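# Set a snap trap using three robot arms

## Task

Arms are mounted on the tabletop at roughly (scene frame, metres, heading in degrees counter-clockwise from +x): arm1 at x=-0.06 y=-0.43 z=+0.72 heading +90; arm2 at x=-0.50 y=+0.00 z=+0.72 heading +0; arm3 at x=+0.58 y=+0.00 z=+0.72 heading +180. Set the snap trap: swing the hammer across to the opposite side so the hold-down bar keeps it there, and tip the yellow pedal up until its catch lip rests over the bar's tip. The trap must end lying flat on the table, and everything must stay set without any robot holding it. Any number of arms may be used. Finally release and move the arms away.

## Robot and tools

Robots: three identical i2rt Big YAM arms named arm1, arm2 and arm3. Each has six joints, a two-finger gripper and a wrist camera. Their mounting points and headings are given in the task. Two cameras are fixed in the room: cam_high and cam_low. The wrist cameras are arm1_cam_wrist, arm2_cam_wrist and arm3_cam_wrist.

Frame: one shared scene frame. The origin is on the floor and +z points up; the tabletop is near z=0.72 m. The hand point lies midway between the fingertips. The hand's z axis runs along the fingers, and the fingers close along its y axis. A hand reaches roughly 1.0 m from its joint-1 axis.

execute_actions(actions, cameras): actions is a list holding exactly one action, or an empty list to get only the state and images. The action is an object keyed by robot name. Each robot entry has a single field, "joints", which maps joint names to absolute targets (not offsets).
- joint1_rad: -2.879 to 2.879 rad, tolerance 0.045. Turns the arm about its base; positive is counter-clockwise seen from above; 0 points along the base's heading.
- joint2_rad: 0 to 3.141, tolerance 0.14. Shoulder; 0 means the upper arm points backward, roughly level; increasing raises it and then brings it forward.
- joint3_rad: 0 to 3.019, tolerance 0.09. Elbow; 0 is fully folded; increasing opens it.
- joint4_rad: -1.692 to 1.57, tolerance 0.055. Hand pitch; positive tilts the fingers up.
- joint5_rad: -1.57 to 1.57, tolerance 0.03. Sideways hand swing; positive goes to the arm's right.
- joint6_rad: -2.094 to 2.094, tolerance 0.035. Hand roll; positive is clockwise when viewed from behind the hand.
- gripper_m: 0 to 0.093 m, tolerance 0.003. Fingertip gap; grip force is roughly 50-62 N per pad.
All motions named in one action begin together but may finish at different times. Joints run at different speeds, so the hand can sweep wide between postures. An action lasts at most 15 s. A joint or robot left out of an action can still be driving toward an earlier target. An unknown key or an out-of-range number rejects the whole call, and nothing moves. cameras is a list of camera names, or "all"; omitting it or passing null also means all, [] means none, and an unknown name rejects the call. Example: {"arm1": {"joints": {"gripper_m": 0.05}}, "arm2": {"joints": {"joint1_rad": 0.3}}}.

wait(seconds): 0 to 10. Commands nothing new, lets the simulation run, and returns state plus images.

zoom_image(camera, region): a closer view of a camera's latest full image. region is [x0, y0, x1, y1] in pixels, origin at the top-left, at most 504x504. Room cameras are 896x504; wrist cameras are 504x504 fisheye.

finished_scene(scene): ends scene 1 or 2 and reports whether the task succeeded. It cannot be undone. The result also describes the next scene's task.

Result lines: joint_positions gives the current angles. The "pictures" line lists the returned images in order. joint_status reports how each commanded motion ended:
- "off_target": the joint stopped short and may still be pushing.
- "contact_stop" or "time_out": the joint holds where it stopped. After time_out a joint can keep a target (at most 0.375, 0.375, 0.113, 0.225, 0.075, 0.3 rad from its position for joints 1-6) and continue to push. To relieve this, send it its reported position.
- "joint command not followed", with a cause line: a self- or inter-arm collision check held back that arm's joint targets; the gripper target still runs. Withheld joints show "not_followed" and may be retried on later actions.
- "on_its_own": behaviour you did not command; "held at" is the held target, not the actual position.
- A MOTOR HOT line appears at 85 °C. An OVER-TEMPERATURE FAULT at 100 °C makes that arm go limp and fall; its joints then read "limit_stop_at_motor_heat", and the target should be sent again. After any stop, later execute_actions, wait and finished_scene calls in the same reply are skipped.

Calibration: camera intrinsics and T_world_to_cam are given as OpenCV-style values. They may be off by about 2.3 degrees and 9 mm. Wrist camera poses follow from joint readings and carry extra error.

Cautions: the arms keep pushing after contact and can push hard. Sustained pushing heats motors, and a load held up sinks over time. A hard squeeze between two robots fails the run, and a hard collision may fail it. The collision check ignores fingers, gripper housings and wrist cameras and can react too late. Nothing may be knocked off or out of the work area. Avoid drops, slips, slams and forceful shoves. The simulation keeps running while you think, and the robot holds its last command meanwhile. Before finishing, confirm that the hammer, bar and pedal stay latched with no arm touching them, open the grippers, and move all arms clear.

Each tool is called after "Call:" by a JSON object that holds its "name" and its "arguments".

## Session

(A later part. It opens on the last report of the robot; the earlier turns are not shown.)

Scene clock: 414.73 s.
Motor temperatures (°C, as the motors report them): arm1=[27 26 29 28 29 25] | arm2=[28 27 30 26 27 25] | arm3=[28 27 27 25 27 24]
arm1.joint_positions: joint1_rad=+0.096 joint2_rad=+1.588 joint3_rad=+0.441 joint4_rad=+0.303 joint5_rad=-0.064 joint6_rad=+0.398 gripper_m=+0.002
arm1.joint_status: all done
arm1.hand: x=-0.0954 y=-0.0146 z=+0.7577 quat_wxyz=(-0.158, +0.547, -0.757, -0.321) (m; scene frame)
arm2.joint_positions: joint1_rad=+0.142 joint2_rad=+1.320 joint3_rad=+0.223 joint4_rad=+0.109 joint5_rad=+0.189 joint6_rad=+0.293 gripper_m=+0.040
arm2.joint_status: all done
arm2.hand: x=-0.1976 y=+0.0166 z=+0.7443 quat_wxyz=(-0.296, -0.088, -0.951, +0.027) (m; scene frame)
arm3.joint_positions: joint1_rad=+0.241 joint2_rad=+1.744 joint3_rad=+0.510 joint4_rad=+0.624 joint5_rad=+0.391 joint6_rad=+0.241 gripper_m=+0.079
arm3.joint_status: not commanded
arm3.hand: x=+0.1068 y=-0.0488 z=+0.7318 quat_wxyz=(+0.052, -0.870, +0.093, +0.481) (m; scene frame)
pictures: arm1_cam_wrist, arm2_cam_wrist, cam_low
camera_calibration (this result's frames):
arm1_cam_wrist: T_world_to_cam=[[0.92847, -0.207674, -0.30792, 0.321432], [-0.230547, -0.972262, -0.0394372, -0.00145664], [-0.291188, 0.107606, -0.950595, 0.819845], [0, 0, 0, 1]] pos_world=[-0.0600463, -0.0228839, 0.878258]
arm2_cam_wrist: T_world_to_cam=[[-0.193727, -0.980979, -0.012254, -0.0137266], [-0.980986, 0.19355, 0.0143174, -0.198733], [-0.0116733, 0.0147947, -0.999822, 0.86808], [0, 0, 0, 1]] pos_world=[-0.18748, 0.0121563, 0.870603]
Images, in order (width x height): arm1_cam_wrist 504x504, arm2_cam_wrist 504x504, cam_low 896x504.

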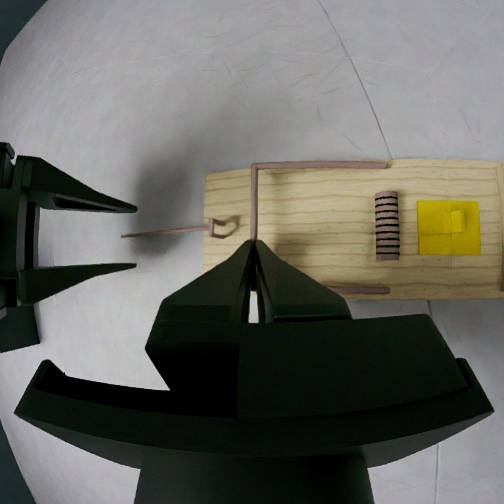

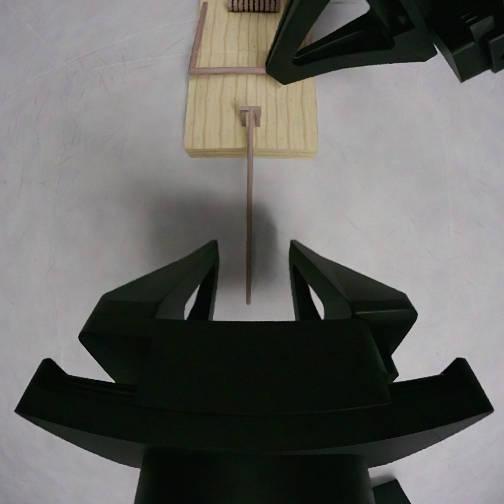

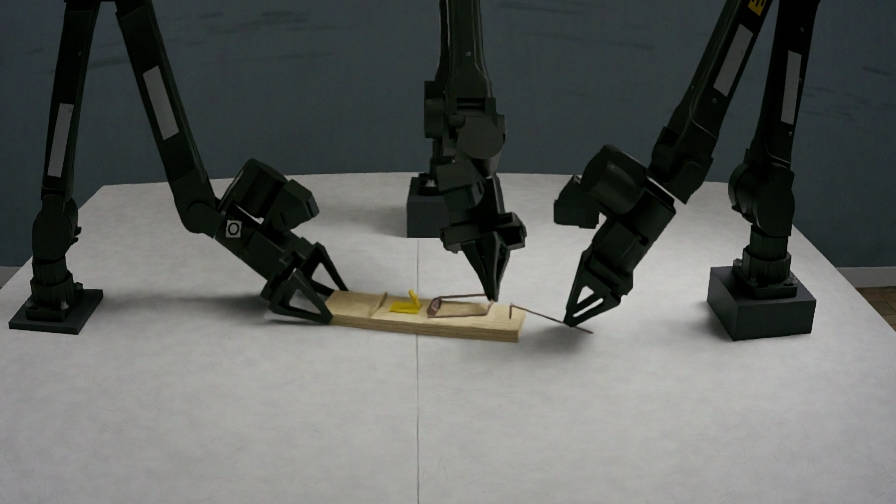

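Call:
{"name": "execute_actions", "arguments": {"actions": [{"arm2":{"joints":{"joint2_rad":1.375,"joint3_rad":0.26,"joint1_rad":0.155,"gripper_m":0.015}},"arm1":{"joints":{"joint2_rad":1.67}}}], "cameras": []}}

Call:
{"name": "execute_actions", "arguments": {"actions": [{"arm2":{"joints":{"gripper_m":0.001}}}], "cameras": ["arm2_cam_wrist"]}}

Call:
{"name": "execute_actions", "arguments": {"actions": [{"arm2":{"joints":{"joint2_rad":1.2,"joint3_rad":0.24,"joint4_rad":0.0,"joint5_rad":0.22}}}], "cameras": ["cam_low","arm2_cam_wrist"]}}

Scene clock: 433.97 s.
Motor temperatures (°C, as the motors report them): arm1=[27 25 29 27 29 25] | arm2=[28 27 31 26 27 25] | arm3=[28 27 27 25 27 24]
arm1.joint_positions: joint1_rad=+0.096 joint2_rad=+1.602 joint3_rad=+0.441 joint4_rad=+0.314 joint5_rad=-0.064 joint6_rad=+0.400 gripper_m=+0.002
arm1.joint_status: all done
arm1.hand: x=-0.0955 y=-0.0148 z=+0.7538 quat_wxyz=(-0.157, +0.547, -0.758, -0.320) (m; scene frame)
arm2.joint_positions: joint1_rad=+0.145 joint2_rad=+1.363 joint3_rad=+0.236 joint4_rad=+0.109 joint5_rad=+0.189 joint6_rad=+0.294 gripper_m=+0.015
arm2.joint_status: all done
arm2.hand: x=-0.1976 y=+0.0176 z=+0.7362 quat_wxyz=(-0.282, -0.085, -0.955, +0.030) (m; scene frame)
arm3.joint_positions: joint1_rad=+0.241 joint2_rad=+1.744 joint3_rad=+0.510 joint4_rad=+0.624 joint5_rad=+0.391 joint6_rad=+0.241 gripper_m=+0.079
arm3.joint_status: not commanded
arm3.hand: x=+0.1068 y=-0.0488 z=+0.7318 quat_wxyz=(+0.052, -0.870, +0.093, +0.481) (m; scene frame)
pictures: none
No camera images: the call's "cameras" was empty. Leave "cameras" out to get every camera's image.

Scene clock: 434.43 s.
Motor temperatures (°C, as the motors report them): arm1=[27 25 29 27 29 25] | arm2=[28 27 31 26 27 25] | arm3=[28 27 27 25 27 24]
arm1.joint_positions: joint1_rad=+0.096 joint2_rad=+1.602 joint3_rad=+0.441 joint4_rad=+0.314 joint5_rad=-0.064 joint6_rad=+0.400 gripper_m=+0.002
arm1.joint_status: not commanded
arm1.hand: x=-0.0955 y=-0.0148 z=+0.7538 quat_wxyz=(-0.157, +0.547, -0.758, -0.320) (m; scene frame)
arm2.joint_positions: joint1_rad=+0.150 joint2_rad=+1.363 joint3_rad=+0.236 joint4_rad=+0.109 joint5_rad=+0.188 joint6_rad=+0.296 gripper_m=+0.002
arm2.joint_status: all done
arm2.hand: x=-0.1975 y=+0.0193 z=+0.7363 quat_wxyz=(-0.282, -0.084, -0.955, +0.028) (m; scene frame)
arm3.joint_positions: joint1_rad=+0.241 joint2_rad=+1.744 joint3_rad=+0.510 joint4_rad=+0.624 joint5_rad=+0.391 joint6_rad=+0.241 gripper_m=+0.079
arm3.joint_status: not commanded
arm3.hand: x=+0.1068 y=-0.0488 z=+0.7318 quat_wxyz=(+0.052, -0.870, +0.093, +0.481) (m; scene frame)
pictures: arm2_cam_wrist
camera_calibration (this result's frames):
arm2_cam_wrist: T_world_to_cam=[[-0.187797, -0.982197, -0.00455731, -0.0155938], [-0.981368, 0.187442, 0.0422243, -0.219543], [-0.0406184, 0.012402, -0.999098, 0.853839], [0, 0, 0, 1]] pos_world=[-0.183699, 0.015246, 0.862268]
Images, in order (width x height): arm2_cam_wrist 504x504.

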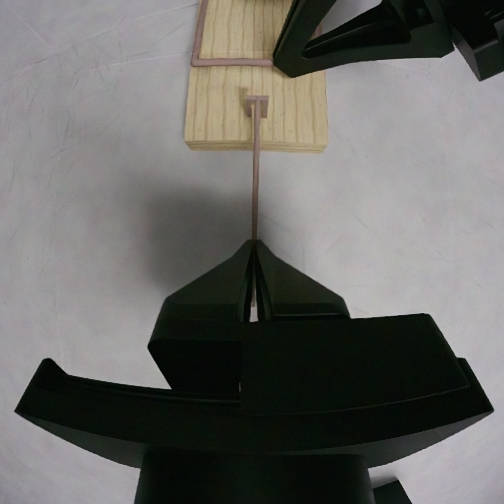

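Scene clock: 435.23 s.
Motor temperatures (°C, as the motors report them): arm1=[27 25 29 27 29 25] | arm2=[28 27 31 26 27 25] | arm3=[28 27 27 25 27 24]
arm1.joint_positions: joint1_rad=+0.096 joint2_rad=+1.602 joint3_rad=+0.441 joint4_rad=+0.314 joint5_rad=-0.064 joint6_rad=+0.400 gripper_m=+0.002
arm1.joint_status: not commanded
arm1.hand: x=-0.0955 y=-0.0148 z=+0.7538 quat_wxyz=(-0.157, +0.547, -0.758, -0.320) (m; scene frame)
arm2.joint_positions: joint1_rad=+0.159 joint2_rad=+1.208 joint3_rad=+0.229 joint4_rad=-0.001 joint5_rad=+0.202 joint6_rad=+0.297 gripper_m=+0.002
arm2.joint_status: all done
arm2.hand: x=-0.1994 y=+0.0194 z=+0.7634 quat_wxyz=(-0.302, -0.083, -0.949, +0.029) (m; scene frame)
arm3.joint_positions: joint1_rad=+0.241 joint2_rad=+1.744 joint3_rad=+0.510 joint4_rad=+0.624 joint5_rad=+0.391 joint6_rad=+0.241 gripper_m=+0.079
arm3.joint_status: not commanded
arm3.hand: x=+0.1068 y=-0.0488 z=+0.7318 quat_wxyz=(+0.052, -0.870, +0.093, +0.481) (m; scene frame)
pictures: arm2_cam_wrist, cam_low
camera_calibration (this result's frames):
arm2_cam_wrist: T_world_to_cam=[[-0.186885, -0.982352, -0.00757762, -0.0132097], [-0.982382, 0.186876, 0.00190971, -0.192001], [-0.000459934, 0.00780102, -0.999969, 0.889619], [0, 0, 0, 1]] pos_world=[-0.190678, 0.0159639, 0.889858]
Images, in order (width x height): arm2_cam_wrist 504x504, cam_low 896x504.

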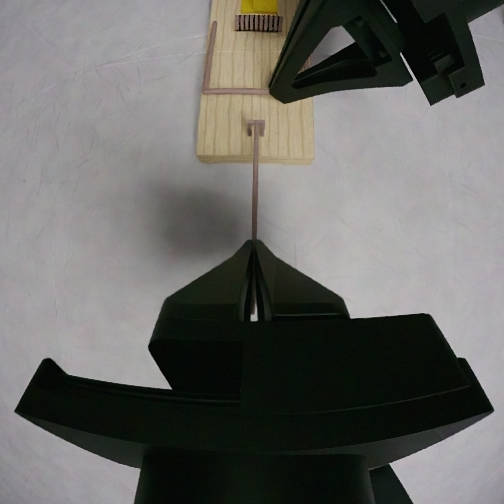

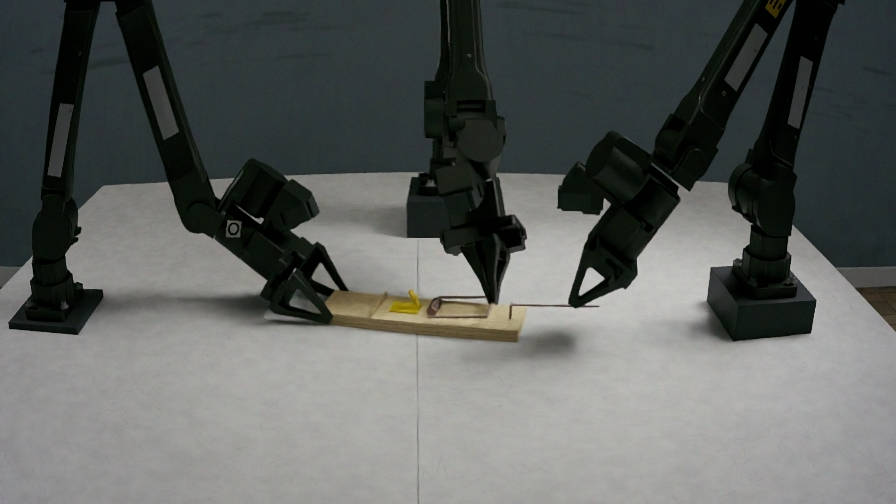

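Call:
{"name": "execute_actions", "arguments": {"actions": [{"arm2":{"joints":{"joint1_rad":0.14,"joint2_rad":1.01,"joint3_rad":0.27,"joint4_rad":-0.075,"joint5_rad":0.255,"joint6_rad":0.265}}}], "cameras": ["cam_low"]}}

Call:
{"name": "execute_actions", "arguments": {"actions": [{"arm2":{"joints":{"joint1_rad":0.11,"joint2_rad":1.07,"joint3_rad":0.285,"joint4_rad":0.12,"joint5_rad":0.255,"joint6_rad":0.22}}}], "cameras": ["cam_low","cam_high","arm2_cam_wrist"]}}

Scene clock: 445.90 s.
Motor temperatures (°C, as the motors report them): arm1=[27 25 29 27 29 25] | arm2=[28 27 31 26 27 25] | arm3=[28 27 27 25 27 24]
arm1.joint_positions: joint1_rad=+0.096 joint2_rad=+1.602 joint3_rad=+0.441 joint4_rad=+0.314 joint5_rad=-0.064 joint6_rad=+0.400 gripper_m=+0.002
arm1.joint_status: not commanded
arm1.hand: x=-0.0955 y=-0.0148 z=+0.7538 quat_wxyz=(-0.157, +0.547, -0.758, -0.320) (m; scene frame)
arm2.joint_positions: joint1_rad=+0.148 joint2_rad=+1.007 joint3_rad=+0.238 joint4_rad=-0.063 joint5_rad=+0.252 joint6_rad=+0.281 gripper_m=+0.001
arm2.joint_status: all done
arm2.hand: x=-0.1836 y=+0.0106 z=+0.8164 quat_wxyz=(-0.373, -0.095, -0.922, +0.037) (m; scene frame)
arm3.joint_positions: joint1_rad=+0.241 joint2_rad=+1.744 joint3_rad=+0.510 joint4_rad=+0.624 joint5_rad=+0.391 joint6_rad=+0.241 gripper_m=+0.079
arm3.joint_status: not commanded
arm3.hand: x=+0.1068 y=-0.0487 z=+0.7318 quat_wxyz=(+0.053, -0.870, +0.093, +0.481) (m; scene frame)
pictures: cam_low
Images, in order (width x height): cam_low 896x504.

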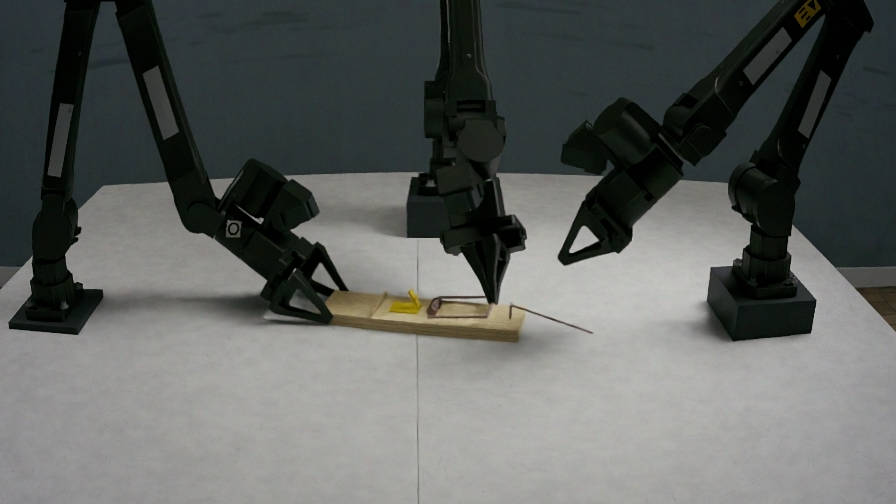

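Scene clock: 446.80 s.
Motor temperatures (°C, as the motors report them): arm1=[27 25 29 27 29 25] | arm2=[28 27 31 26 27 25] | arm3=[28 27 27 25 27 24]
arm1.joint_positions: joint1_rad=+0.096 joint2_rad=+1.602 joint3_rad=+0.441 joint4_rad=+0.314 joint5_rad=-0.064 joint6_rad=+0.400 gripper_m=+0.002
arm1.joint_status: not commanded
arm1.hand: x=-0.0955 y=-0.0148 z=+0.7538 quat_wxyz=(-0.157, +0.547, -0.758, -0.320) (m; scene frame)
arm2.joint_positions: joint1_rad=+0.117 joint2_rad=+1.062 joint3_rad=+0.250 joint4_rad=+0.104 joint5_rad=+0.252 joint6_rad=+0.237 gripper_m=+0.001
arm2.joint_status: all done
arm2.hand: x=-0.1547 y=+0.0048 z=+0.8334 quat_wxyz=(-0.426, -0.095, -0.899, +0.038) (m; scene frame)
arm3.joint_positions: joint1_rad=+0.241 joint2_rad=+1.744 joint3_rad=+0.510 joint4_rad=+0.624 joint5_rad=+0.391 joint6_rad=+0.241 gripper_m=+0.079
arm3.joint_status: not commanded
arm3.hand: x=+0.1068 y=-0.0487 z=+0.7318 quat_wxyz=(+0.053, -0.870, +0.093, +0.481) (m; scene frame)
pictures: arm2_cam_wrist, cam_high, cam_low
camera_calibration (this result's frames):
arm2_cam_wrist: T_world_to_cam=[[-0.210692, -0.977183, -0.0268757, -0.00629426], [-0.941621, 0.210256, -0.26295, 0.0814078], [0.262601, -0.0300946, -0.964435, 0.97096], [0, 0, 0, 1]] pos_world=[-0.179646, 0.00595353, 0.957665]
Images, in order (width x height): arm2_cam_wrist 504x504, cam_high 896x504, cam_low 896x504.

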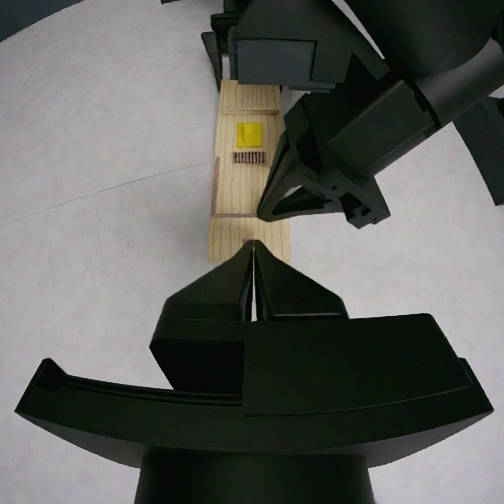

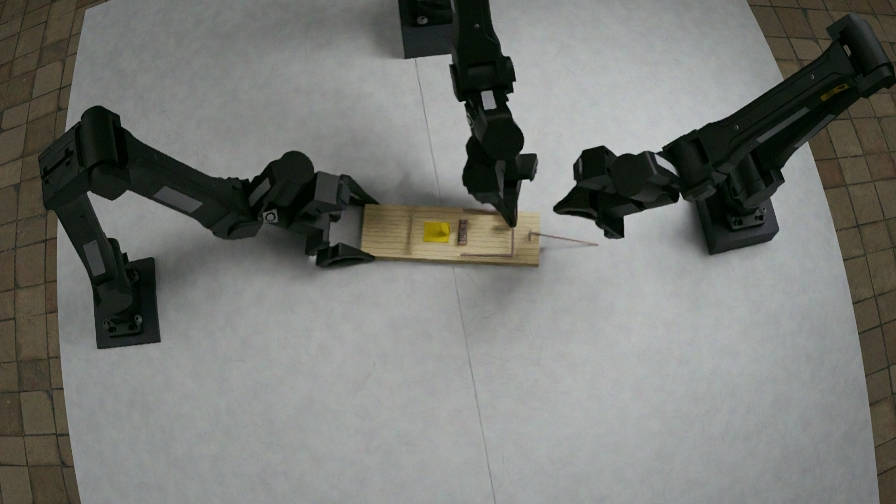

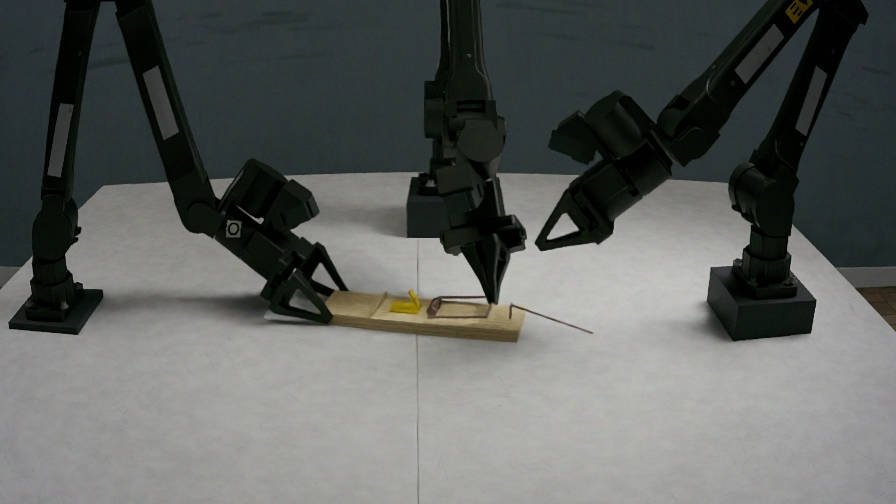

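Call:
{"name": "execute_actions", "arguments": {"actions": [{"arm2":{"joints":{"joint1_rad":0.155,"joint2_rad":1.3,"joint3_rad":0.245,"joint4_rad":0.1,"joint5_rad":0.185,"joint6_rad":0.30,"gripper_m":0.03}}}], "cameras": []}}

Call:
{"name": "execute_actions", "arguments": {"actions": [{"arm2":{"joints":{"joint2_rad":1.42,"gripper_m":0.015}}}], "cameras": ["cam_low","arm2_cam_wrist"]}}

Scene clock: 458.57 s.
Motor temperatures (°C, as the motors report them): arm1=[27 25 29 27 29 25] | arm2=[28 27 32 26 27 25] | arm3=[28 27 27 25 27 24]
arm1.joint_positions: joint1_rad=+0.096 joint2_rad=+1.602 joint3_rad=+0.441 joint4_rad=+0.314 joint5_rad=-0.064 joint6_rad=+0.400 gripper_m=+0.002
arm1.joint_status: not commanded
arm1.hand: x=-0.0955 y=-0.0148 z=+0.7538 quat_wxyz=(-0.157, +0.547, -0.758, -0.320) (m; scene frame)
arm2.joint_positions: joint1_rad=+0.149 joint2_rad=+1.295 joint3_rad=+0.246 joint4_rad=+0.104 joint5_rad=+0.189 joint6_rad=+0.283 gripper_m=+0.030
arm2.joint_status: all done
arm2.hand: x=-0.1823 y=+0.0215 z=+0.7584 quat_wxyz=(-0.316, -0.081, -0.945, +0.022) (m; scene frame)
arm3.joint_positions: joint1_rad=+0.241 joint2_rad=+1.744 joint3_rad=+0.510 joint4_rad=+0.624 joint5_rad=+0.391 joint6_rad=+0.241 gripper_m=+0.079
arm3.joint_status: not commanded
arm3.hand: x=+0.1068 y=-0.0487 z=+0.7318 quat_wxyz=(+0.053, -0.870, +0.093, +0.481) (m; scene frame)
pictures: none
No camera images: the call's "cameras" was empty. Leave "cameras" out to get every camera's image.

Scene clock: 459.30 s.
Motor temperatures (°C, as the motors report them): arm1=[27 25 29 27 29 25] | arm2=[28 27 32 26 27 25] | arm3=[28 27 27 25 27 24]
arm1.joint_positions: joint1_rad=+0.096 joint2_rad=+1.602 joint3_rad=+0.441 joint4_rad=+0.314 joint5_rad=-0.064 joint6_rad=+0.400 gripper_m=+0.002
arm1.joint_status: not commanded
arm1.hand: x=-0.0955 y=-0.0148 z=+0.7538 quat_wxyz=(-0.157, +0.547, -0.758, -0.320) (m; scene frame)
arm2.joint_positions: joint1_rad=+0.149 joint2_rad=+1.400 joint3_rad=+0.248 joint4_rad=+0.107 joint5_rad=+0.190 joint6_rad=+0.286 gripper_m=+0.015
arm2.joint_status: all done
arm2.hand: x=-0.1973 y=+0.0186 z=+0.7293 quat_wxyz=(-0.270, -0.079, -0.959, +0.034) (m; scene frame)
arm3.joint_positions: joint1_rad=+0.241 joint2_rad=+1.744 joint3_rad=+0.510 joint4_rad=+0.624 joint5_rad=+0.391 joint6_rad=+0.241 gripper_m=+0.079
arm3.joint_status: not commanded
arm3.hand: x=+0.1068 y=-0.0487 z=+0.7318 quat_wxyz=(+0.053, -0.870, +0.093, +0.481) (m; scene frame)
pictures: arm2_cam_wrist, cam_low
camera_calibration (this result's frames):
arm2_cam_wrist: T_world_to_cam=[[-0.181049, -0.983402, 0.0118897, -0.0269268], [-0.981163, 0.181439, 0.0663249, -0.236417], [-0.0673813, 0.000342378, -0.997727, 0.840845], [0, 0, 0, 1]] pos_world=[-0.180182, 0.0161275, 0.854935]
Images, in order (width x height): arm2_cam_wrist 504x504, cam_low 896x504.

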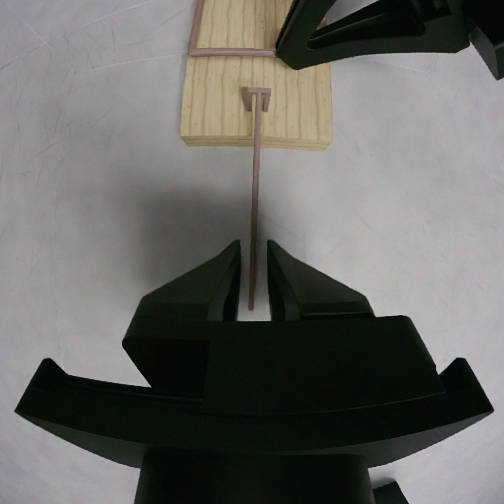

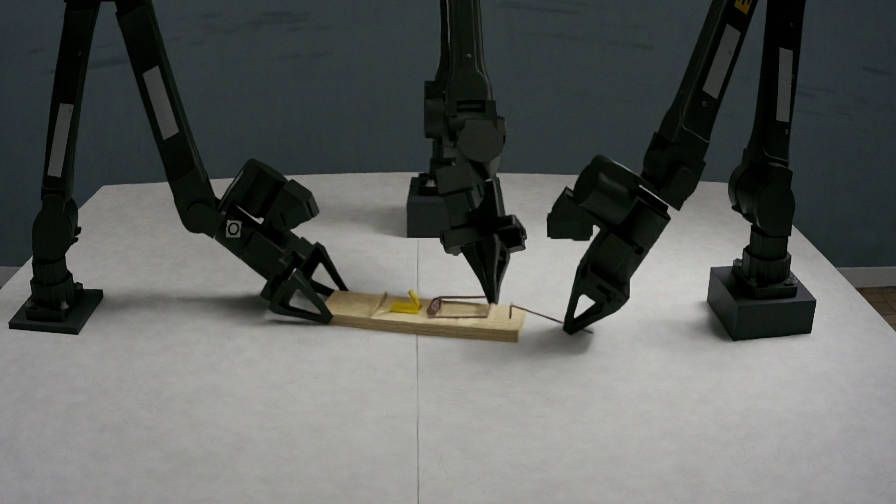

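Call:
{"name": "execute_actions", "arguments": {"actions": [{"arm2":{"joints":{"gripper_m":0.0}}}], "cameras": []}}

Call:
{"name": "execute_actions", "arguments": {"actions": [{"arm2":{"joints":{"joint2_rad":1.23,"joint4_rad":0.0}}}], "cameras": []}}

Call:
{"name": "execute_actions", "arguments": {"actions": [{"arm2":{"joints":{"joint2_rad":1.12,"joint4_rad":-0.03,"joint5_rad":0.21}}}], "cameras": ["cam_low","arm2_cam_wrist"]}}

Scene clock: 469.07 s.
Motor temperatures (°C, as the motors report them): arm1=[27 25 29 27 29 25] | arm2=[28 27 31 26 27 25] | arm3=[28 27 27 25 27 24]
arm1.joint_positions: joint1_rad=+0.096 joint2_rad=+1.602 joint3_rad=+0.441 joint4_rad=+0.315 joint5_rad=-0.064 joint6_rad=+0.400 gripper_m=+0.002
arm1.joint_status: not commanded
arm1.hand: x=-0.0955 y=-0.0147 z=+0.7539 quat_wxyz=(-0.157, +0.547, -0.758, -0.320) (m; scene frame)
arm2.joint_positions: joint1_rad=+0.150 joint2_rad=+1.400 joint3_rad=+0.248 joint4_rad=+0.107 joint5_rad=+0.187 joint6_rad=+0.296 gripper_m=+0.002
arm2.joint_status: all done
arm2.hand: x=-0.1974 y=+0.0194 z=+0.7292 quat_wxyz=(-0.270, -0.083, -0.959, +0.031) (m; scene frame)
arm3.joint_positions: joint1_rad=+0.241 joint2_rad=+1.744 joint3_rad=+0.510 joint4_rad=+0.624 joint5_rad=+0.391 joint6_rad=+0.241 gripper_m=+0.079
arm3.joint_status: not commanded
arm3.hand: x=+0.1068 y=-0.0487 z=+0.7318 quat_wxyz=(+0.052, -0.870, +0.093, +0.481) (m; scene frame)
pictures: none
No camera images: the call's "cameras" was empty. Leave "cameras" out to get every camera's image.

Scene clock: 469.90 s.
Motor temperatures (°C, as the motors report them): arm1=[27 25 29 27 29 25] | arm2=[28 27 31 26 27 25] | arm3=[28 27 27 25 27 24]
arm1.joint_positions: joint1_rad=+0.096 joint2_rad=+1.602 joint3_rad=+0.441 joint4_rad=+0.315 joint5_rad=-0.064 joint6_rad=+0.400 gripper_m=+0.002
arm1.joint_status: not commanded
arm1.hand: x=-0.0955 y=-0.0147 z=+0.7539 quat_wxyz=(-0.157, +0.547, -0.758, -0.320) (m; scene frame)
arm2.joint_positions: joint1_rad=+0.150 joint2_rad=+1.244 joint3_rad=+0.239 joint4_rad=+0.001 joint5_rad=+0.184 joint6_rad=+0.299 gripper_m=+0.002
arm2.joint_status: all done
arm2.hand: x=-0.1990 y=+0.0197 z=+0.7567 quat_wxyz=(-0.289, -0.086, -0.953, +0.024) (m; scene frame)
arm3.joint_positions: joint1_rad=+0.241 joint2_rad=+1.744 joint3_rad=+0.510 joint4_rad=+0.624 joint5_rad=+0.391 joint6_rad=+0.241 gripper_m=+0.079
arm3.joint_status: not commanded
arm3.hand: x=+0.1068 y=-0.0487 z=+0.7318 quat_wxyz=(+0.052, -0.870, +0.093, +0.481) (m; scene frame)
pictures: none
No camera images: the call's "cameras" was empty. Leave "cameras" out to get every camera's image.

Scene clock: 470.63 s.
Motor temperatures (°C, as the motors report them): arm1=[27 25 29 27 29 25] | arm2=[28 27 31 26 27 25] | arm3=[28 27 27 25 27 24]
arm1.joint_positions: joint1_rad=+0.096 joint2_rad=+1.602 joint3_rad=+0.441 joint4_rad=+0.315 joint5_rad=-0.064 joint6_rad=+0.400 gripper_m=+0.002
arm1.joint_status: not commanded
arm1.hand: x=-0.0955 y=-0.0147 z=+0.7539 quat_wxyz=(-0.157, +0.547, -0.758, -0.320) (m; scene frame)
arm2.joint_positions: joint1_rad=+0.153 joint2_rad=+1.136 joint3_rad=+0.234 joint4_rad=-0.035 joint5_rad=+0.200 joint6_rad=+0.299 gripper_m=+0.002
arm2.joint_status: all done
arm2.hand: x=-0.1944 y=+0.0188 z=+0.7802 quat_wxyz=(-0.321, -0.089, -0.943, +0.023) (m; scene frame)
arm3.joint_positions: joint1_rad=+0.241 joint2_rad=+1.744 joint3_rad=+0.510 joint4_rad=+0.624 joint5_rad=+0.391 joint6_rad=+0.241 gripper_m=+0.079
arm3.joint_status: not commanded
arm3.hand: x=+0.1068 y=-0.0487 z=+0.7318 quat_wxyz=(+0.052, -0.870, +0.093, +0.481) (m; scene frame)
pictures: arm2_cam_wrist, cam_low
camera_calibration (this result's frames):
arm2_cam_wrist: T_world_to_cam=[[-0.19256, -0.980952, -0.0255601, 0.000155108], [-0.980436, 0.193411, -0.0365615, -0.156766], [0.0408086, 0.0180198, -0.999004, 0.913488], [0, 0, 0, 1]] pos_world=[-0.190947, 0.0140115, 0.906851]
Images, in order (width x height): arm2_cam_wrist 504x504, cam_low 896x504.

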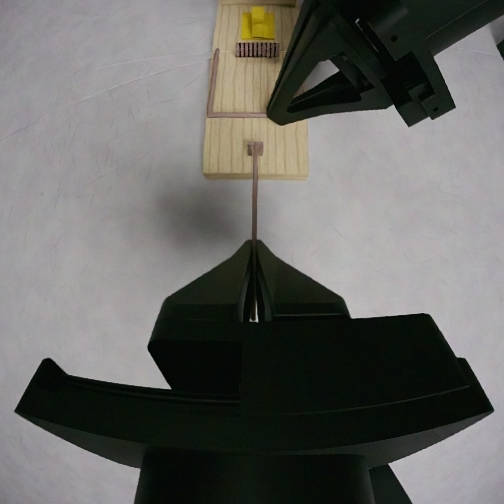

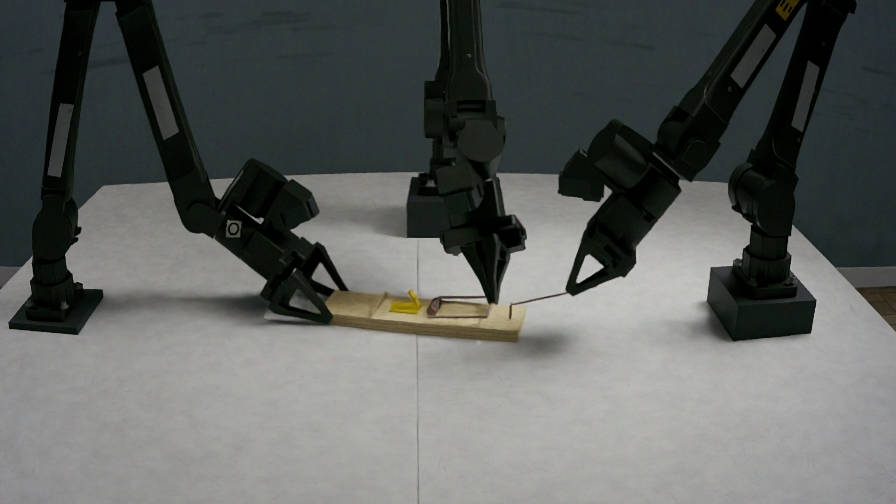

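Call:
{"name": "execute_actions", "arguments": {"actions": [{"arm2":{"joints":{"joint1_rad":0.14,"joint2_rad":1.07,"joint3_rad":0.26,"joint4_rad":0.04,"joint5_rad":0.22,"joint6_rad":0.27}}}], "cameras": ["cam_low"]}}

Call:
{"name": "execute_actions", "arguments": {"actions": [{"arm2":{"joints":{"joint1_rad":0.12,"joint2_rad":1.10,"joint3_rad":0.28,"joint4_rad":0.17,"joint5_rad":0.235,"joint6_rad":0.22}}}], "cameras": ["cam_low","arm2_cam_wrist"]}}

Scene clock: 484.83 s.
Motor temperatures (°C, as the motors report them): arm1=[27 25 29 27 29 25] | arm2=[28 27 31 26 27 25] | arm3=[28 27 27 25 27 24]
arm1.joint_positions: joint1_rad=+0.096 joint2_rad=+1.602 joint3_rad=+0.441 joint4_rad=+0.315 joint5_rad=-0.064 joint6_rad=+0.400 gripper_m=+0.002
arm1.joint_status: not commanded
arm1.hand: x=-0.0955 y=-0.0147 z=+0.7539 quat_wxyz=(-0.157, +0.547, -0.758, -0.320) (m; scene frame)
arm2.joint_positions: joint1_rad=+0.153 joint2_rad=+1.091 joint3_rad=+0.228 joint4_rad=-0.018 joint5_rad=+0.212 joint6_rad=+0.299 gripper_m=+0.002
arm2.joint_status: joint4_rad time_out (moved +0.016 of +0.075); the others done
arm2.on_its_own: joint4_rad reads -0.018 and still pushes toward +0.040 since a time_out
arm2.hand: x=-0.1884 y=+0.0179 z=+0.7939 quat_wxyz=(-0.348, -0.093, -0.933, +0.021) (m; scene frame)
arm3.joint_positions: joint1_rad=+0.241 joint2_rad=+1.744 joint3_rad=+0.510 joint4_rad=+0.624 joint5_rad=+0.391 joint6_rad=+0.241 gripper_m=+0.079
arm3.joint_status: not commanded
arm3.hand: x=+0.1068 y=-0.0487 z=+0.7318 quat_wxyz=(+0.052, -0.870, +0.093, +0.481) (m; scene frame)
pictures: cam_low
Images, in order (width x height): cam_low 896x504.

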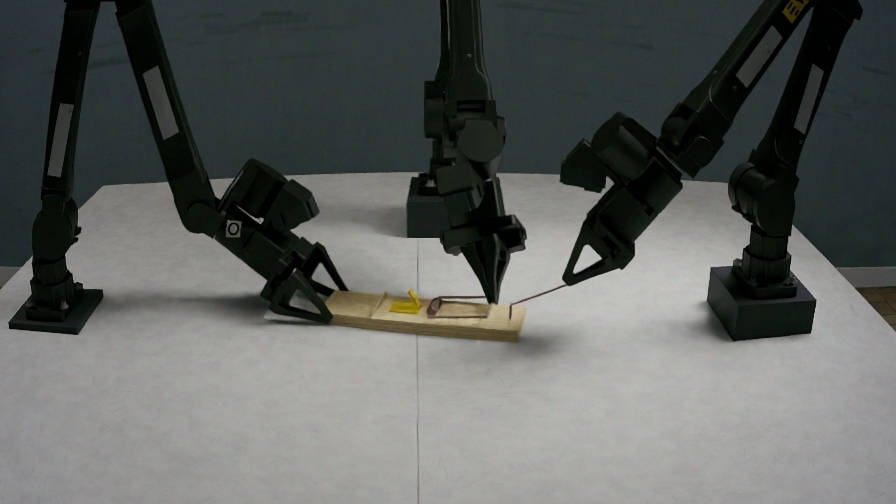

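not run: a stop came earlier in this reply.

Call:
{"name": "execute_actions", "arguments": {"actions": [{"arm2":{"joints":{"joint2_rad":0.99,"joint3_rad":0.265,"joint4_rad":-0.01}}}], "cameras": ["cam_low"]}}

Call:
{"name": "execute_actions", "arguments": {"actions": [{"arm2":{"joints":{"joint1_rad":0.12,"joint2_rad":1.04,"joint3_rad":0.285,"joint4_rad":0.12,"joint5_rad":0.235,"joint6_rad":0.23}}}], "cameras": ["cam_low","arm2_cam_wrist"]}}

Scene clock: 494.43 s.
Motor temperatures (°C, as the motors report them): arm1=[27 25 29 27 29 25] | arm2=[28 27 32 26 27 25] | arm3=[28 27 27 25 27 24]
arm1.joint_positions: joint1_rad=+0.096 joint2_rad=+1.602 joint3_rad=+0.441 joint4_rad=+0.315 joint5_rad=-0.064 joint6_rad=+0.400 gripper_m=+0.002
arm1.joint_status: not commanded
arm1.hand: x=-0.0955 y=-0.0147 z=+0.7539 quat_wxyz=(-0.157, +0.547, -0.758, -0.320) (m; scene frame)
arm2.joint_positions: joint1_rad=+0.150 joint2_rad=+0.986 joint3_rad=+0.231 joint4_rad=-0.018 joint5_rad=+0.216 joint6_rad=+0.287 gripper_m=+0.001
arm2.joint_status: all done
arm2.hand: x=-0.1771 y=+0.0184 z=+0.8259 quat_wxyz=(-0.396, -0.093, -0.914, +0.013) (m; scene frame)
arm3.joint_positions: joint1_rad=+0.241 joint2_rad=+1.744 joint3_rad=+0.510 joint4_rad=+0.624 joint5_rad=+0.391 joint6_rad=+0.241 gripper_m=+0.079
arm3.joint_status: not commanded
arm3.hand: x=+0.1068 y=-0.0487 z=+0.7318 quat_wxyz=(+0.052, -0.870, +0.093, +0.481) (m; scene frame)
pictures: cam_low
Images, in order (width x height): cam_low 896x504.

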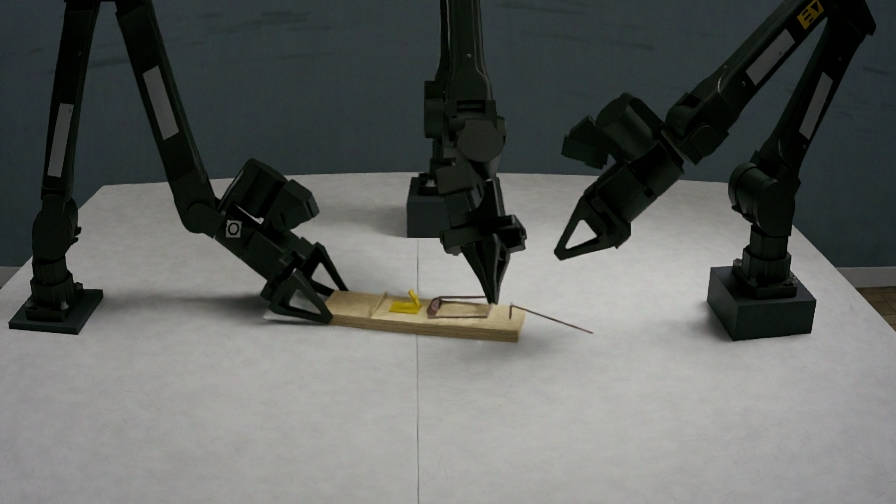

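Scene clock: 495.23 s.
Motor temperatures (°C, as the motors report them): arm1=[27 25 29 27 29 25] | arm2=[28 27 32 26 27 25] | arm3=[28 27 27 25 27 24]
arm1.joint_positions: joint1_rad=+0.096 joint2_rad=+1.602 joint3_rad=+0.441 joint4_rad=+0.315 joint5_rad=-0.064 joint6_rad=+0.400 gripper_m=+0.002
arm1.joint_status: not commanded
arm1.hand: x=-0.0955 y=-0.0147 z=+0.7539 quat_wxyz=(-0.157, +0.547, -0.758, -0.320) (m; scene frame)
arm2.joint_positions: joint1_rad=+0.127 joint2_rad=+1.031 joint3_rad=+0.249 joint4_rad=+0.104 joint5_rad=+0.231 joint6_rad=+0.247 gripper_m=+0.001
arm2.joint_status: all done
arm2.hand: x=-0.1532 y=+0.0122 z=+0.8421 quat_wxyz=(-0.438, -0.092, -0.894, +0.021) (m; scene frame)
arm3.joint_positions: joint1_rad=+0.241 joint2_rad=+1.744 joint3_rad=+0.510 joint4_rad=+0.624 joint5_rad=+0.391 joint6_rad=+0.241 gripper_m=+0.079
arm3.joint_status: not commanded
arm3.hand: x=+0.1068 y=-0.0487 z=+0.7318 quat_wxyz=(+0.052, -0.870, +0.093, +0.481) (m; scene frame)
pictures: arm2_cam_wrist, cam_low
camera_calibration (this result's frames):
arm2_cam_wrist: T_world_to_cam=[[-0.189824, -0.980172, -0.0568377, 0.0299175], [-0.937963, 0.198149, -0.284539, 0.102395], [0.290159, -0.000700616, -0.956978, 0.976775], [0, 0, 0, 1]] pos_world=[-0.181699, 0.0097191, 0.965588]
Images, in order (width x height): arm2_cam_wrist 504x504, cam_low 896x504.

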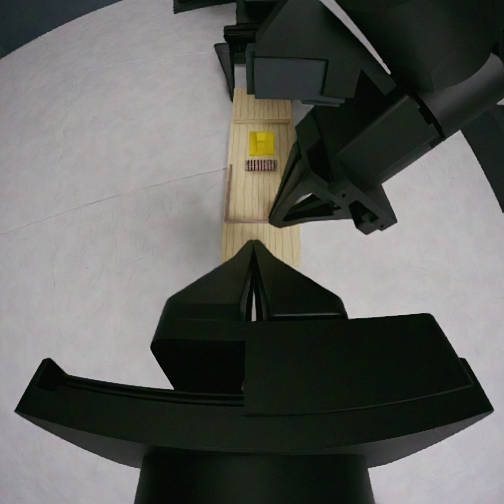

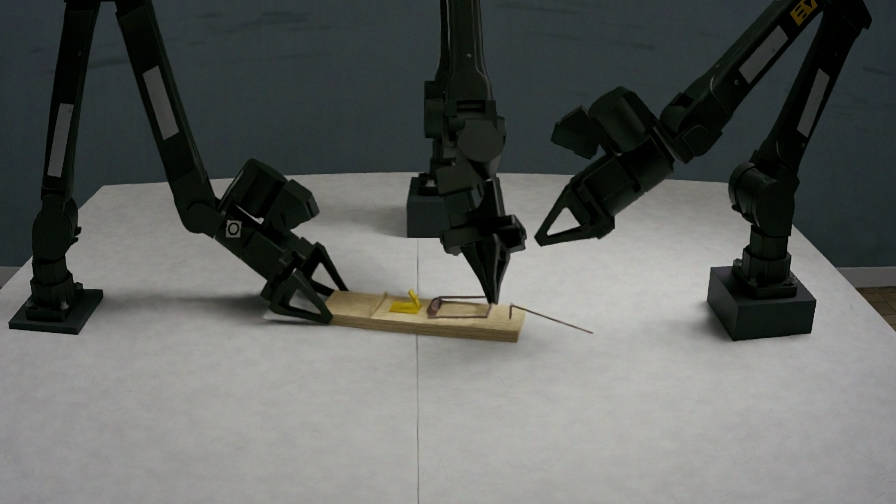

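Call:
{"name": "execute_actions", "arguments": {"actions": [{"arm2":{"joints":{"joint1_rad":0.45,"joint5_rad":1.02,"joint6_rad":1.224,"joint4_rad":-0.1}}}], "cameras": []}}

Call:
{"name": "execute_actions", "arguments": {"actions": [{"arm2":{"joints":{"joint2_rad":1.70,"joint3_rad":0.46,"joint4_rad":0.035}}}], "cameras": ["cam_low","arm2_cam_wrist","cam_high"]}}

Scene clock: 527.93 s.
Motor temperatures (°C, as the motors report them): arm1=[27 25 29 27 29 25] | arm2=[28 27 34 26 27 25] | arm3=[28 27 27 25 27 24]
arm1.joint_positions: joint1_rad=+0.096 joint2_rad=+1.602 joint3_rad=+0.441 joint4_rad=+0.315 joint5_rad=-0.064 joint6_rad=+0.400 gripper_m=+0.002
arm1.joint_status: not commanded
arm1.hand: x=-0.0955 y=-0.0147 z=+0.7539 quat_wxyz=(-0.157, +0.547, -0.758, -0.320) (m; scene frame)
arm2.joint_positions: joint1_rad=+0.445 joint2_rad=+1.031 joint3_rad=+0.250 joint4_rad=-0.089 joint5_rad=+1.016 joint6_rad=+1.207 gripper_m=+0.001
arm2.joint_status: all done
arm2.hand: x=-0.1986 y=-0.0119 z=+0.8688 quat_wxyz=(-0.540, -0.450, -0.706, +0.087) (m; scene frame)
arm3.joint_positions: joint1_rad=+0.241 joint2_rad=+1.744 joint3_rad=+0.510 joint4_rad=+0.624 joint5_rad=+0.391 joint6_rad=+0.241 gripper_m=+0.079
arm3.joint_status: not commanded
arm3.hand: x=+0.1068 y=-0.0487 z=+0.7318 quat_wxyz=(+0.052, -0.870, +0.093, +0.481) (m; scene frame)
pictures: none
No camera images: the call's "cameras" was empty. Leave "cameras" out to get every camera's image.

Scene clock: 529.17 s.
Motor temperatures (°C, as the motors report them): arm1=[27 25 29 27 29 25] | arm2=[28 27 34 26 27 25] | arm3=[28 27 27 25 27 24]
arm1.joint_positions: joint1_rad=+0.096 joint2_rad=+1.602 joint3_rad=+0.441 joint4_rad=+0.315 joint5_rad=-0.064 joint6_rad=+0.400 gripper_m=+0.002
arm1.joint_status: not commanded
arm1.hand: x=-0.0955 y=-0.0147 z=+0.7539 quat_wxyz=(-0.157, +0.547, -0.758, -0.320) (m; scene frame)
arm2.joint_positions: joint1_rad=+0.445 joint2_rad=+1.688 joint3_rad=+0.460 joint4_rad=+0.031 joint5_rad=+1.018 joint6_rad=+1.208 gripper_m=+0.001
arm2.joint_status: all done
arm2.hand: x=-0.1464 y=+0.0138 z=+0.7587 quat_wxyz=(-0.463, -0.393, -0.768, +0.204) (m; scene frame)
arm3.joint_positions: joint1_rad=+0.241 joint2_rad=+1.744 joint3_rad=+0.510 joint4_rad=+0.624 joint5_rad=+0.391 joint6_rad=+0.241 gripper_m=+0.079
arm3.joint_status: not commanded
arm3.hand: x=+0.1068 y=-0.0487 z=+0.7318 quat_wxyz=(+0.052, -0.870, +0.093, +0.481) (m; scene frame)
pictures: arm2_cam_wrist, cam_high, cam_low
camera_calibration (this result's frames):
arm2_cam_wrist: T_world_to_cam=[[-0.794503, -0.603565, -0.0668902, -0.0580686], [-0.523755, 0.736824, -0.427517, 0.246421], [0.307321, -0.30463, -0.901529, 0.859719], [0, 0, 0, 1]] pos_world=[-0.181281, 0.045279, 0.876527]
Images, in order (width x height): arm2_cam_wrist 504x504, cam_high 896x504, cam_low 896x504.

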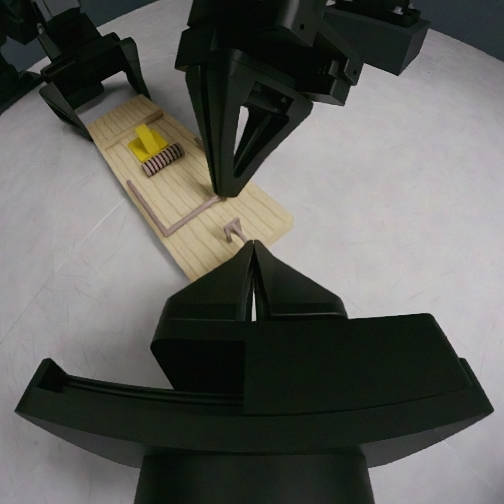

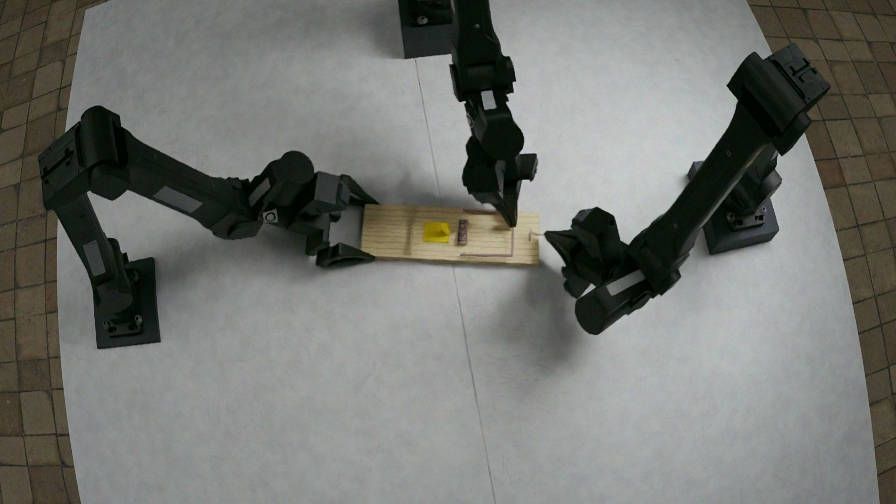

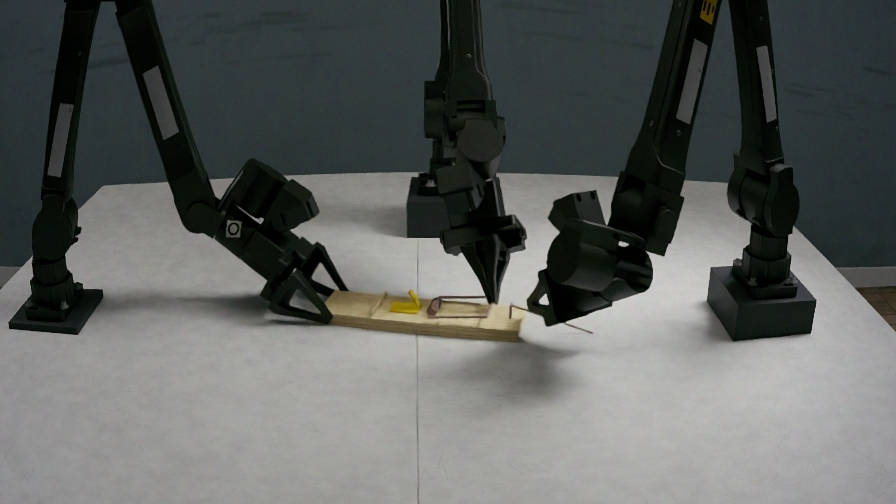

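Call:
{"name": "execute_actions", "arguments": {"actions": [{"arm2":{"joints":{"joint1_rad":0.53}}}], "cameras": []}}

Call:
{"name": "execute_actions", "arguments": {"actions": [{"arm2":{"joints":{"joint2_rad":1.765,"joint3_rad":0.435,"joint4_rad":0.07}}}], "cameras": ["cam_low","arm2_cam_wrist"]}}

Scene clock: 538.50 s.
Motor temperatures (°C, as the motors report them): arm1=[27 25 29 27 29 25] | arm2=[28 27 32 26 27 25] | arm3=[28 27 27 25 27 24]
arm1.joint_positions: joint1_rad=+0.096 joint2_rad=+1.602 joint3_rad=+0.441 joint4_rad=+0.315 joint5_rad=-0.064 joint6_rad=+0.400 gripper_m=+0.002
arm1.joint_status: not commanded
arm1.hand: x=-0.0955 y=-0.0147 z=+0.7539 quat_wxyz=(-0.157, +0.547, -0.758, -0.320) (m; scene frame)
arm2.joint_positions: joint1_rad=+0.531 joint2_rad=+1.688 joint3_rad=+0.460 joint4_rad=+0.031 joint5_rad=+1.018 joint6_rad=+1.208 gripper_m=+0.001
arm2.joint_status: all done
arm2.hand: x=-0.1489 y=+0.0440 z=+0.7585 quat_wxyz=(-0.471, -0.360, -0.784, +0.184) (m; scene frame)
arm3.joint_positions: joint1_rad=+0.241 joint2_rad=+1.744 joint3_rad=+0.510 joint4_rad=+0.624 joint5_rad=+0.391 joint6_rad=+0.241 gripper_m=+0.079
arm3.joint_status: not commanded
arm3.hand: x=+0.1068 y=-0.0487 z=+0.7318 quat_wxyz=(+0.052, -0.870, +0.093, +0.481) (m; scene frame)
pictures: none
No camera images: the call's "cameras" was empty. Leave "cameras" out to get every camera's image.

Scene clock: 539.30 s.
Motor temperatures (°C, as the motors report them): arm1=[27 25 29 27 29 25] | arm2=[28 27 32 26 27 25] | arm3=[28 27 27 25 27 24]
arm1.joint_positions: joint1_rad=+0.096 joint2_rad=+1.602 joint3_rad=+0.441 joint4_rad=+0.315 joint5_rad=-0.064 joint6_rad=+0.400 gripper_m=+0.002
arm1.joint_status: not commanded
arm1.hand: x=-0.0955 y=-0.0147 z=+0.7539 quat_wxyz=(-0.157, +0.547, -0.758, -0.320) (m; scene frame)
arm2.joint_positions: joint1_rad=+0.531 joint2_rad=+1.753 joint3_rad=+0.436 joint4_rad=+0.057 joint5_rad=+1.018 joint6_rad=+1.208 gripper_m=+0.001
arm2.joint_status: all done
arm2.hand: x=-0.1651 y=+0.0339 z=+0.7370 quat_wxyz=(-0.456, -0.347, -0.793, +0.206) (m; scene frame)
arm3.joint_positions: joint1_rad=+0.241 joint2_rad=+1.744 joint3_rad=+0.510 joint4_rad=+0.624 joint5_rad=+0.391 joint6_rad=+0.241 gripper_m=+0.079
arm3.joint_status: not commanded
arm3.hand: x=+0.1068 y=-0.0487 z=+0.7318 quat_wxyz=(+0.052, -0.870, +0.093, +0.481) (m; scene frame)
pictures: arm2_cam_wrist, cam_low
camera_calibration (this result's frames):
arm2_cam_wrist: T_world_to_cam=[[-0.74217, -0.670198, -0.00418703, -0.0975147], [-0.607779, 0.675655, -0.417246, 0.193183], [0.282467, -0.307123, -0.908784, 0.853302], [0, 0, 0, 1]] pos_world=[-0.19599, 0.0661898, 0.855663]
Images, in order (width x height): arm2_cam_wrist 504x504, cam_low 896x504.

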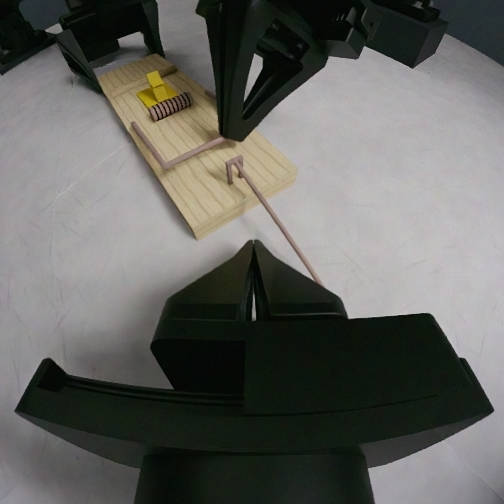

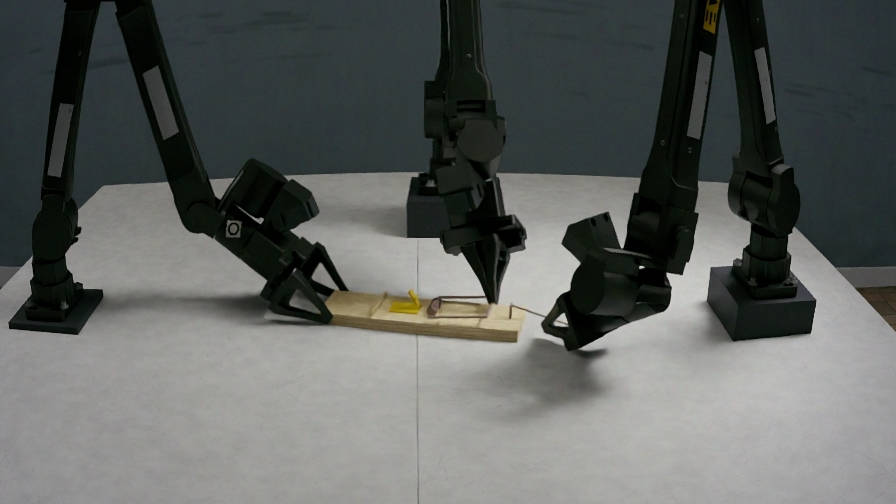

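Call:
{"name": "execute_actions", "arguments": {"actions": [{"arm2":{"joints":{"joint2_rad":1.79,"joint4_rad":0.15}}}], "cameras": []}}

Call:
{"name": "execute_actions", "arguments": {"actions": [{"arm2":{"joints":{"joint1_rad":0.43}}}], "cameras": ["cam_low","arm2_cam_wrist"]}}

Scene clock: 546.83 s.
Motor temperatures (°C, as the motors report them): arm1=[27 25 29 27 29 25] | arm2=[28 27 31 26 28 25] | arm3=[28 27 27 25 27 24]
arm1.joint_positions: joint1_rad=+0.096 joint2_rad=+1.602 joint3_rad=+0.441 joint4_rad=+0.315 joint5_rad=-0.064 joint6_rad=+0.400 gripper_m=+0.002
arm1.joint_status: not commanded
arm1.hand: x=-0.0955 y=-0.0147 z=+0.7539 quat_wxyz=(-0.157, +0.547, -0.758, -0.320) (m; scene frame)
arm2.joint_positions: joint1_rad=+0.531 joint2_rad=+1.770 joint3_rad=+0.436 joint4_rad=+0.137 joint5_rad=+1.018 joint6_rad=+1.208 gripper_m=+0.001
arm2.joint_status: all done
arm2.hand: x=-0.1569 y=+0.0390 z=+0.7365 quat_wxyz=(-0.471, -0.360, -0.784, +0.184) (m; scene frame)
arm3.joint_positions: joint1_rad=+0.241 joint2_rad=+1.744 joint3_rad=+0.510 joint4_rad=+0.624 joint5_rad=+0.391 joint6_rad=+0.241 gripper_m=+0.079
arm3.joint_status: not commanded
arm3.hand: x=+0.1068 y=-0.0487 z=+0.7318 quat_wxyz=(+0.052, -0.870, +0.093, +0.481) (m; scene frame)
pictures: none
No camera images: the call's "cameras" was empty. Leave "cameras" out to get every camera's image.

Scene clock: 547.53 s.
Motor temperatures (°C, as the motors report them): arm1=[27 25 29 27 29 25] | arm2=[28 27 31 26 28 25] | arm3=[28 27 27 25 27 24]
arm1.joint_positions: joint1_rad=+0.096 joint2_rad=+1.602 joint3_rad=+0.441 joint4_rad=+0.315 joint5_rad=-0.064 joint6_rad=+0.400 gripper_m=+0.002
arm1.joint_status: not commanded
arm1.hand: x=-0.0955 y=-0.0148 z=+0.7537 quat_wxyz=(-0.157, +0.547, -0.758, -0.320) (m; scene frame)
arm2.joint_positions: joint1_rad=+0.454 joint2_rad=+1.770 joint3_rad=+0.440 joint4_rad=+0.146 joint5_rad=+1.008 joint6_rad=+1.208 gripper_m=+0.001
arm2.joint_status: all done
arm2.hand: x=-0.1517 y=+0.0152 z=+0.7365 quat_wxyz=(-0.465, -0.392, -0.770, +0.194) (m; scene frame)
arm3.joint_positions: joint1_rad=+0.241 joint2_rad=+1.744 joint3_rad=+0.510 joint4_rad=+0.624 joint5_rad=+0.391 joint6_rad=+0.240 gripper_m=+0.079
arm3.joint_status: not commanded
arm3.hand: x=+0.1068 y=-0.0487 z=+0.7318 quat_wxyz=(+0.053, -0.870, +0.093, +0.481) (m; scene frame)
pictures: arm2_cam_wrist, cam_low
camera_calibration (this result's frames):
arm2_cam_wrist: T_world_to_cam=[[-0.786515, -0.612258, -0.0808305, -0.0513065], [-0.529779, 0.736166, -0.42118, 0.227594], [0.317376, -0.288442, -0.903368, 0.844349], [0, 0, 0, 1]] pos_world=[-0.187755, 0.0445863, 0.854469]
Images, in order (width x height): arm2_cam_wrist 504x504, cam_low 896x504.

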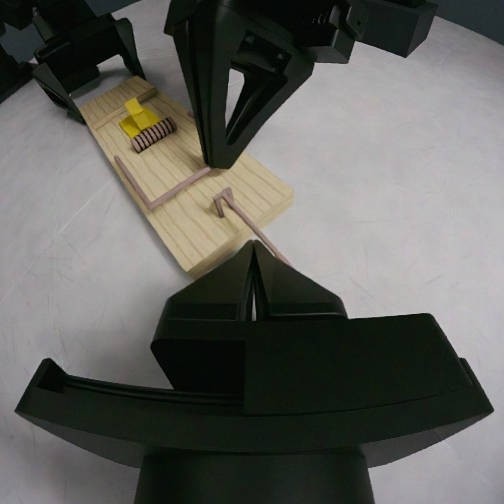

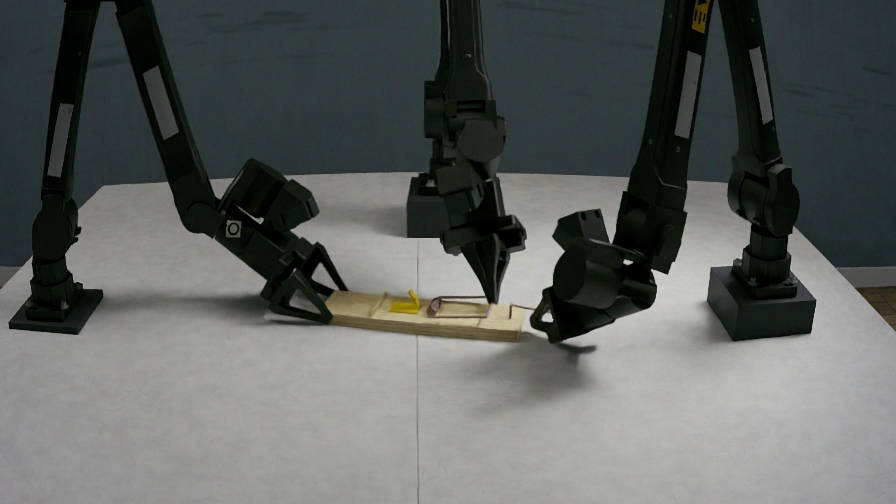

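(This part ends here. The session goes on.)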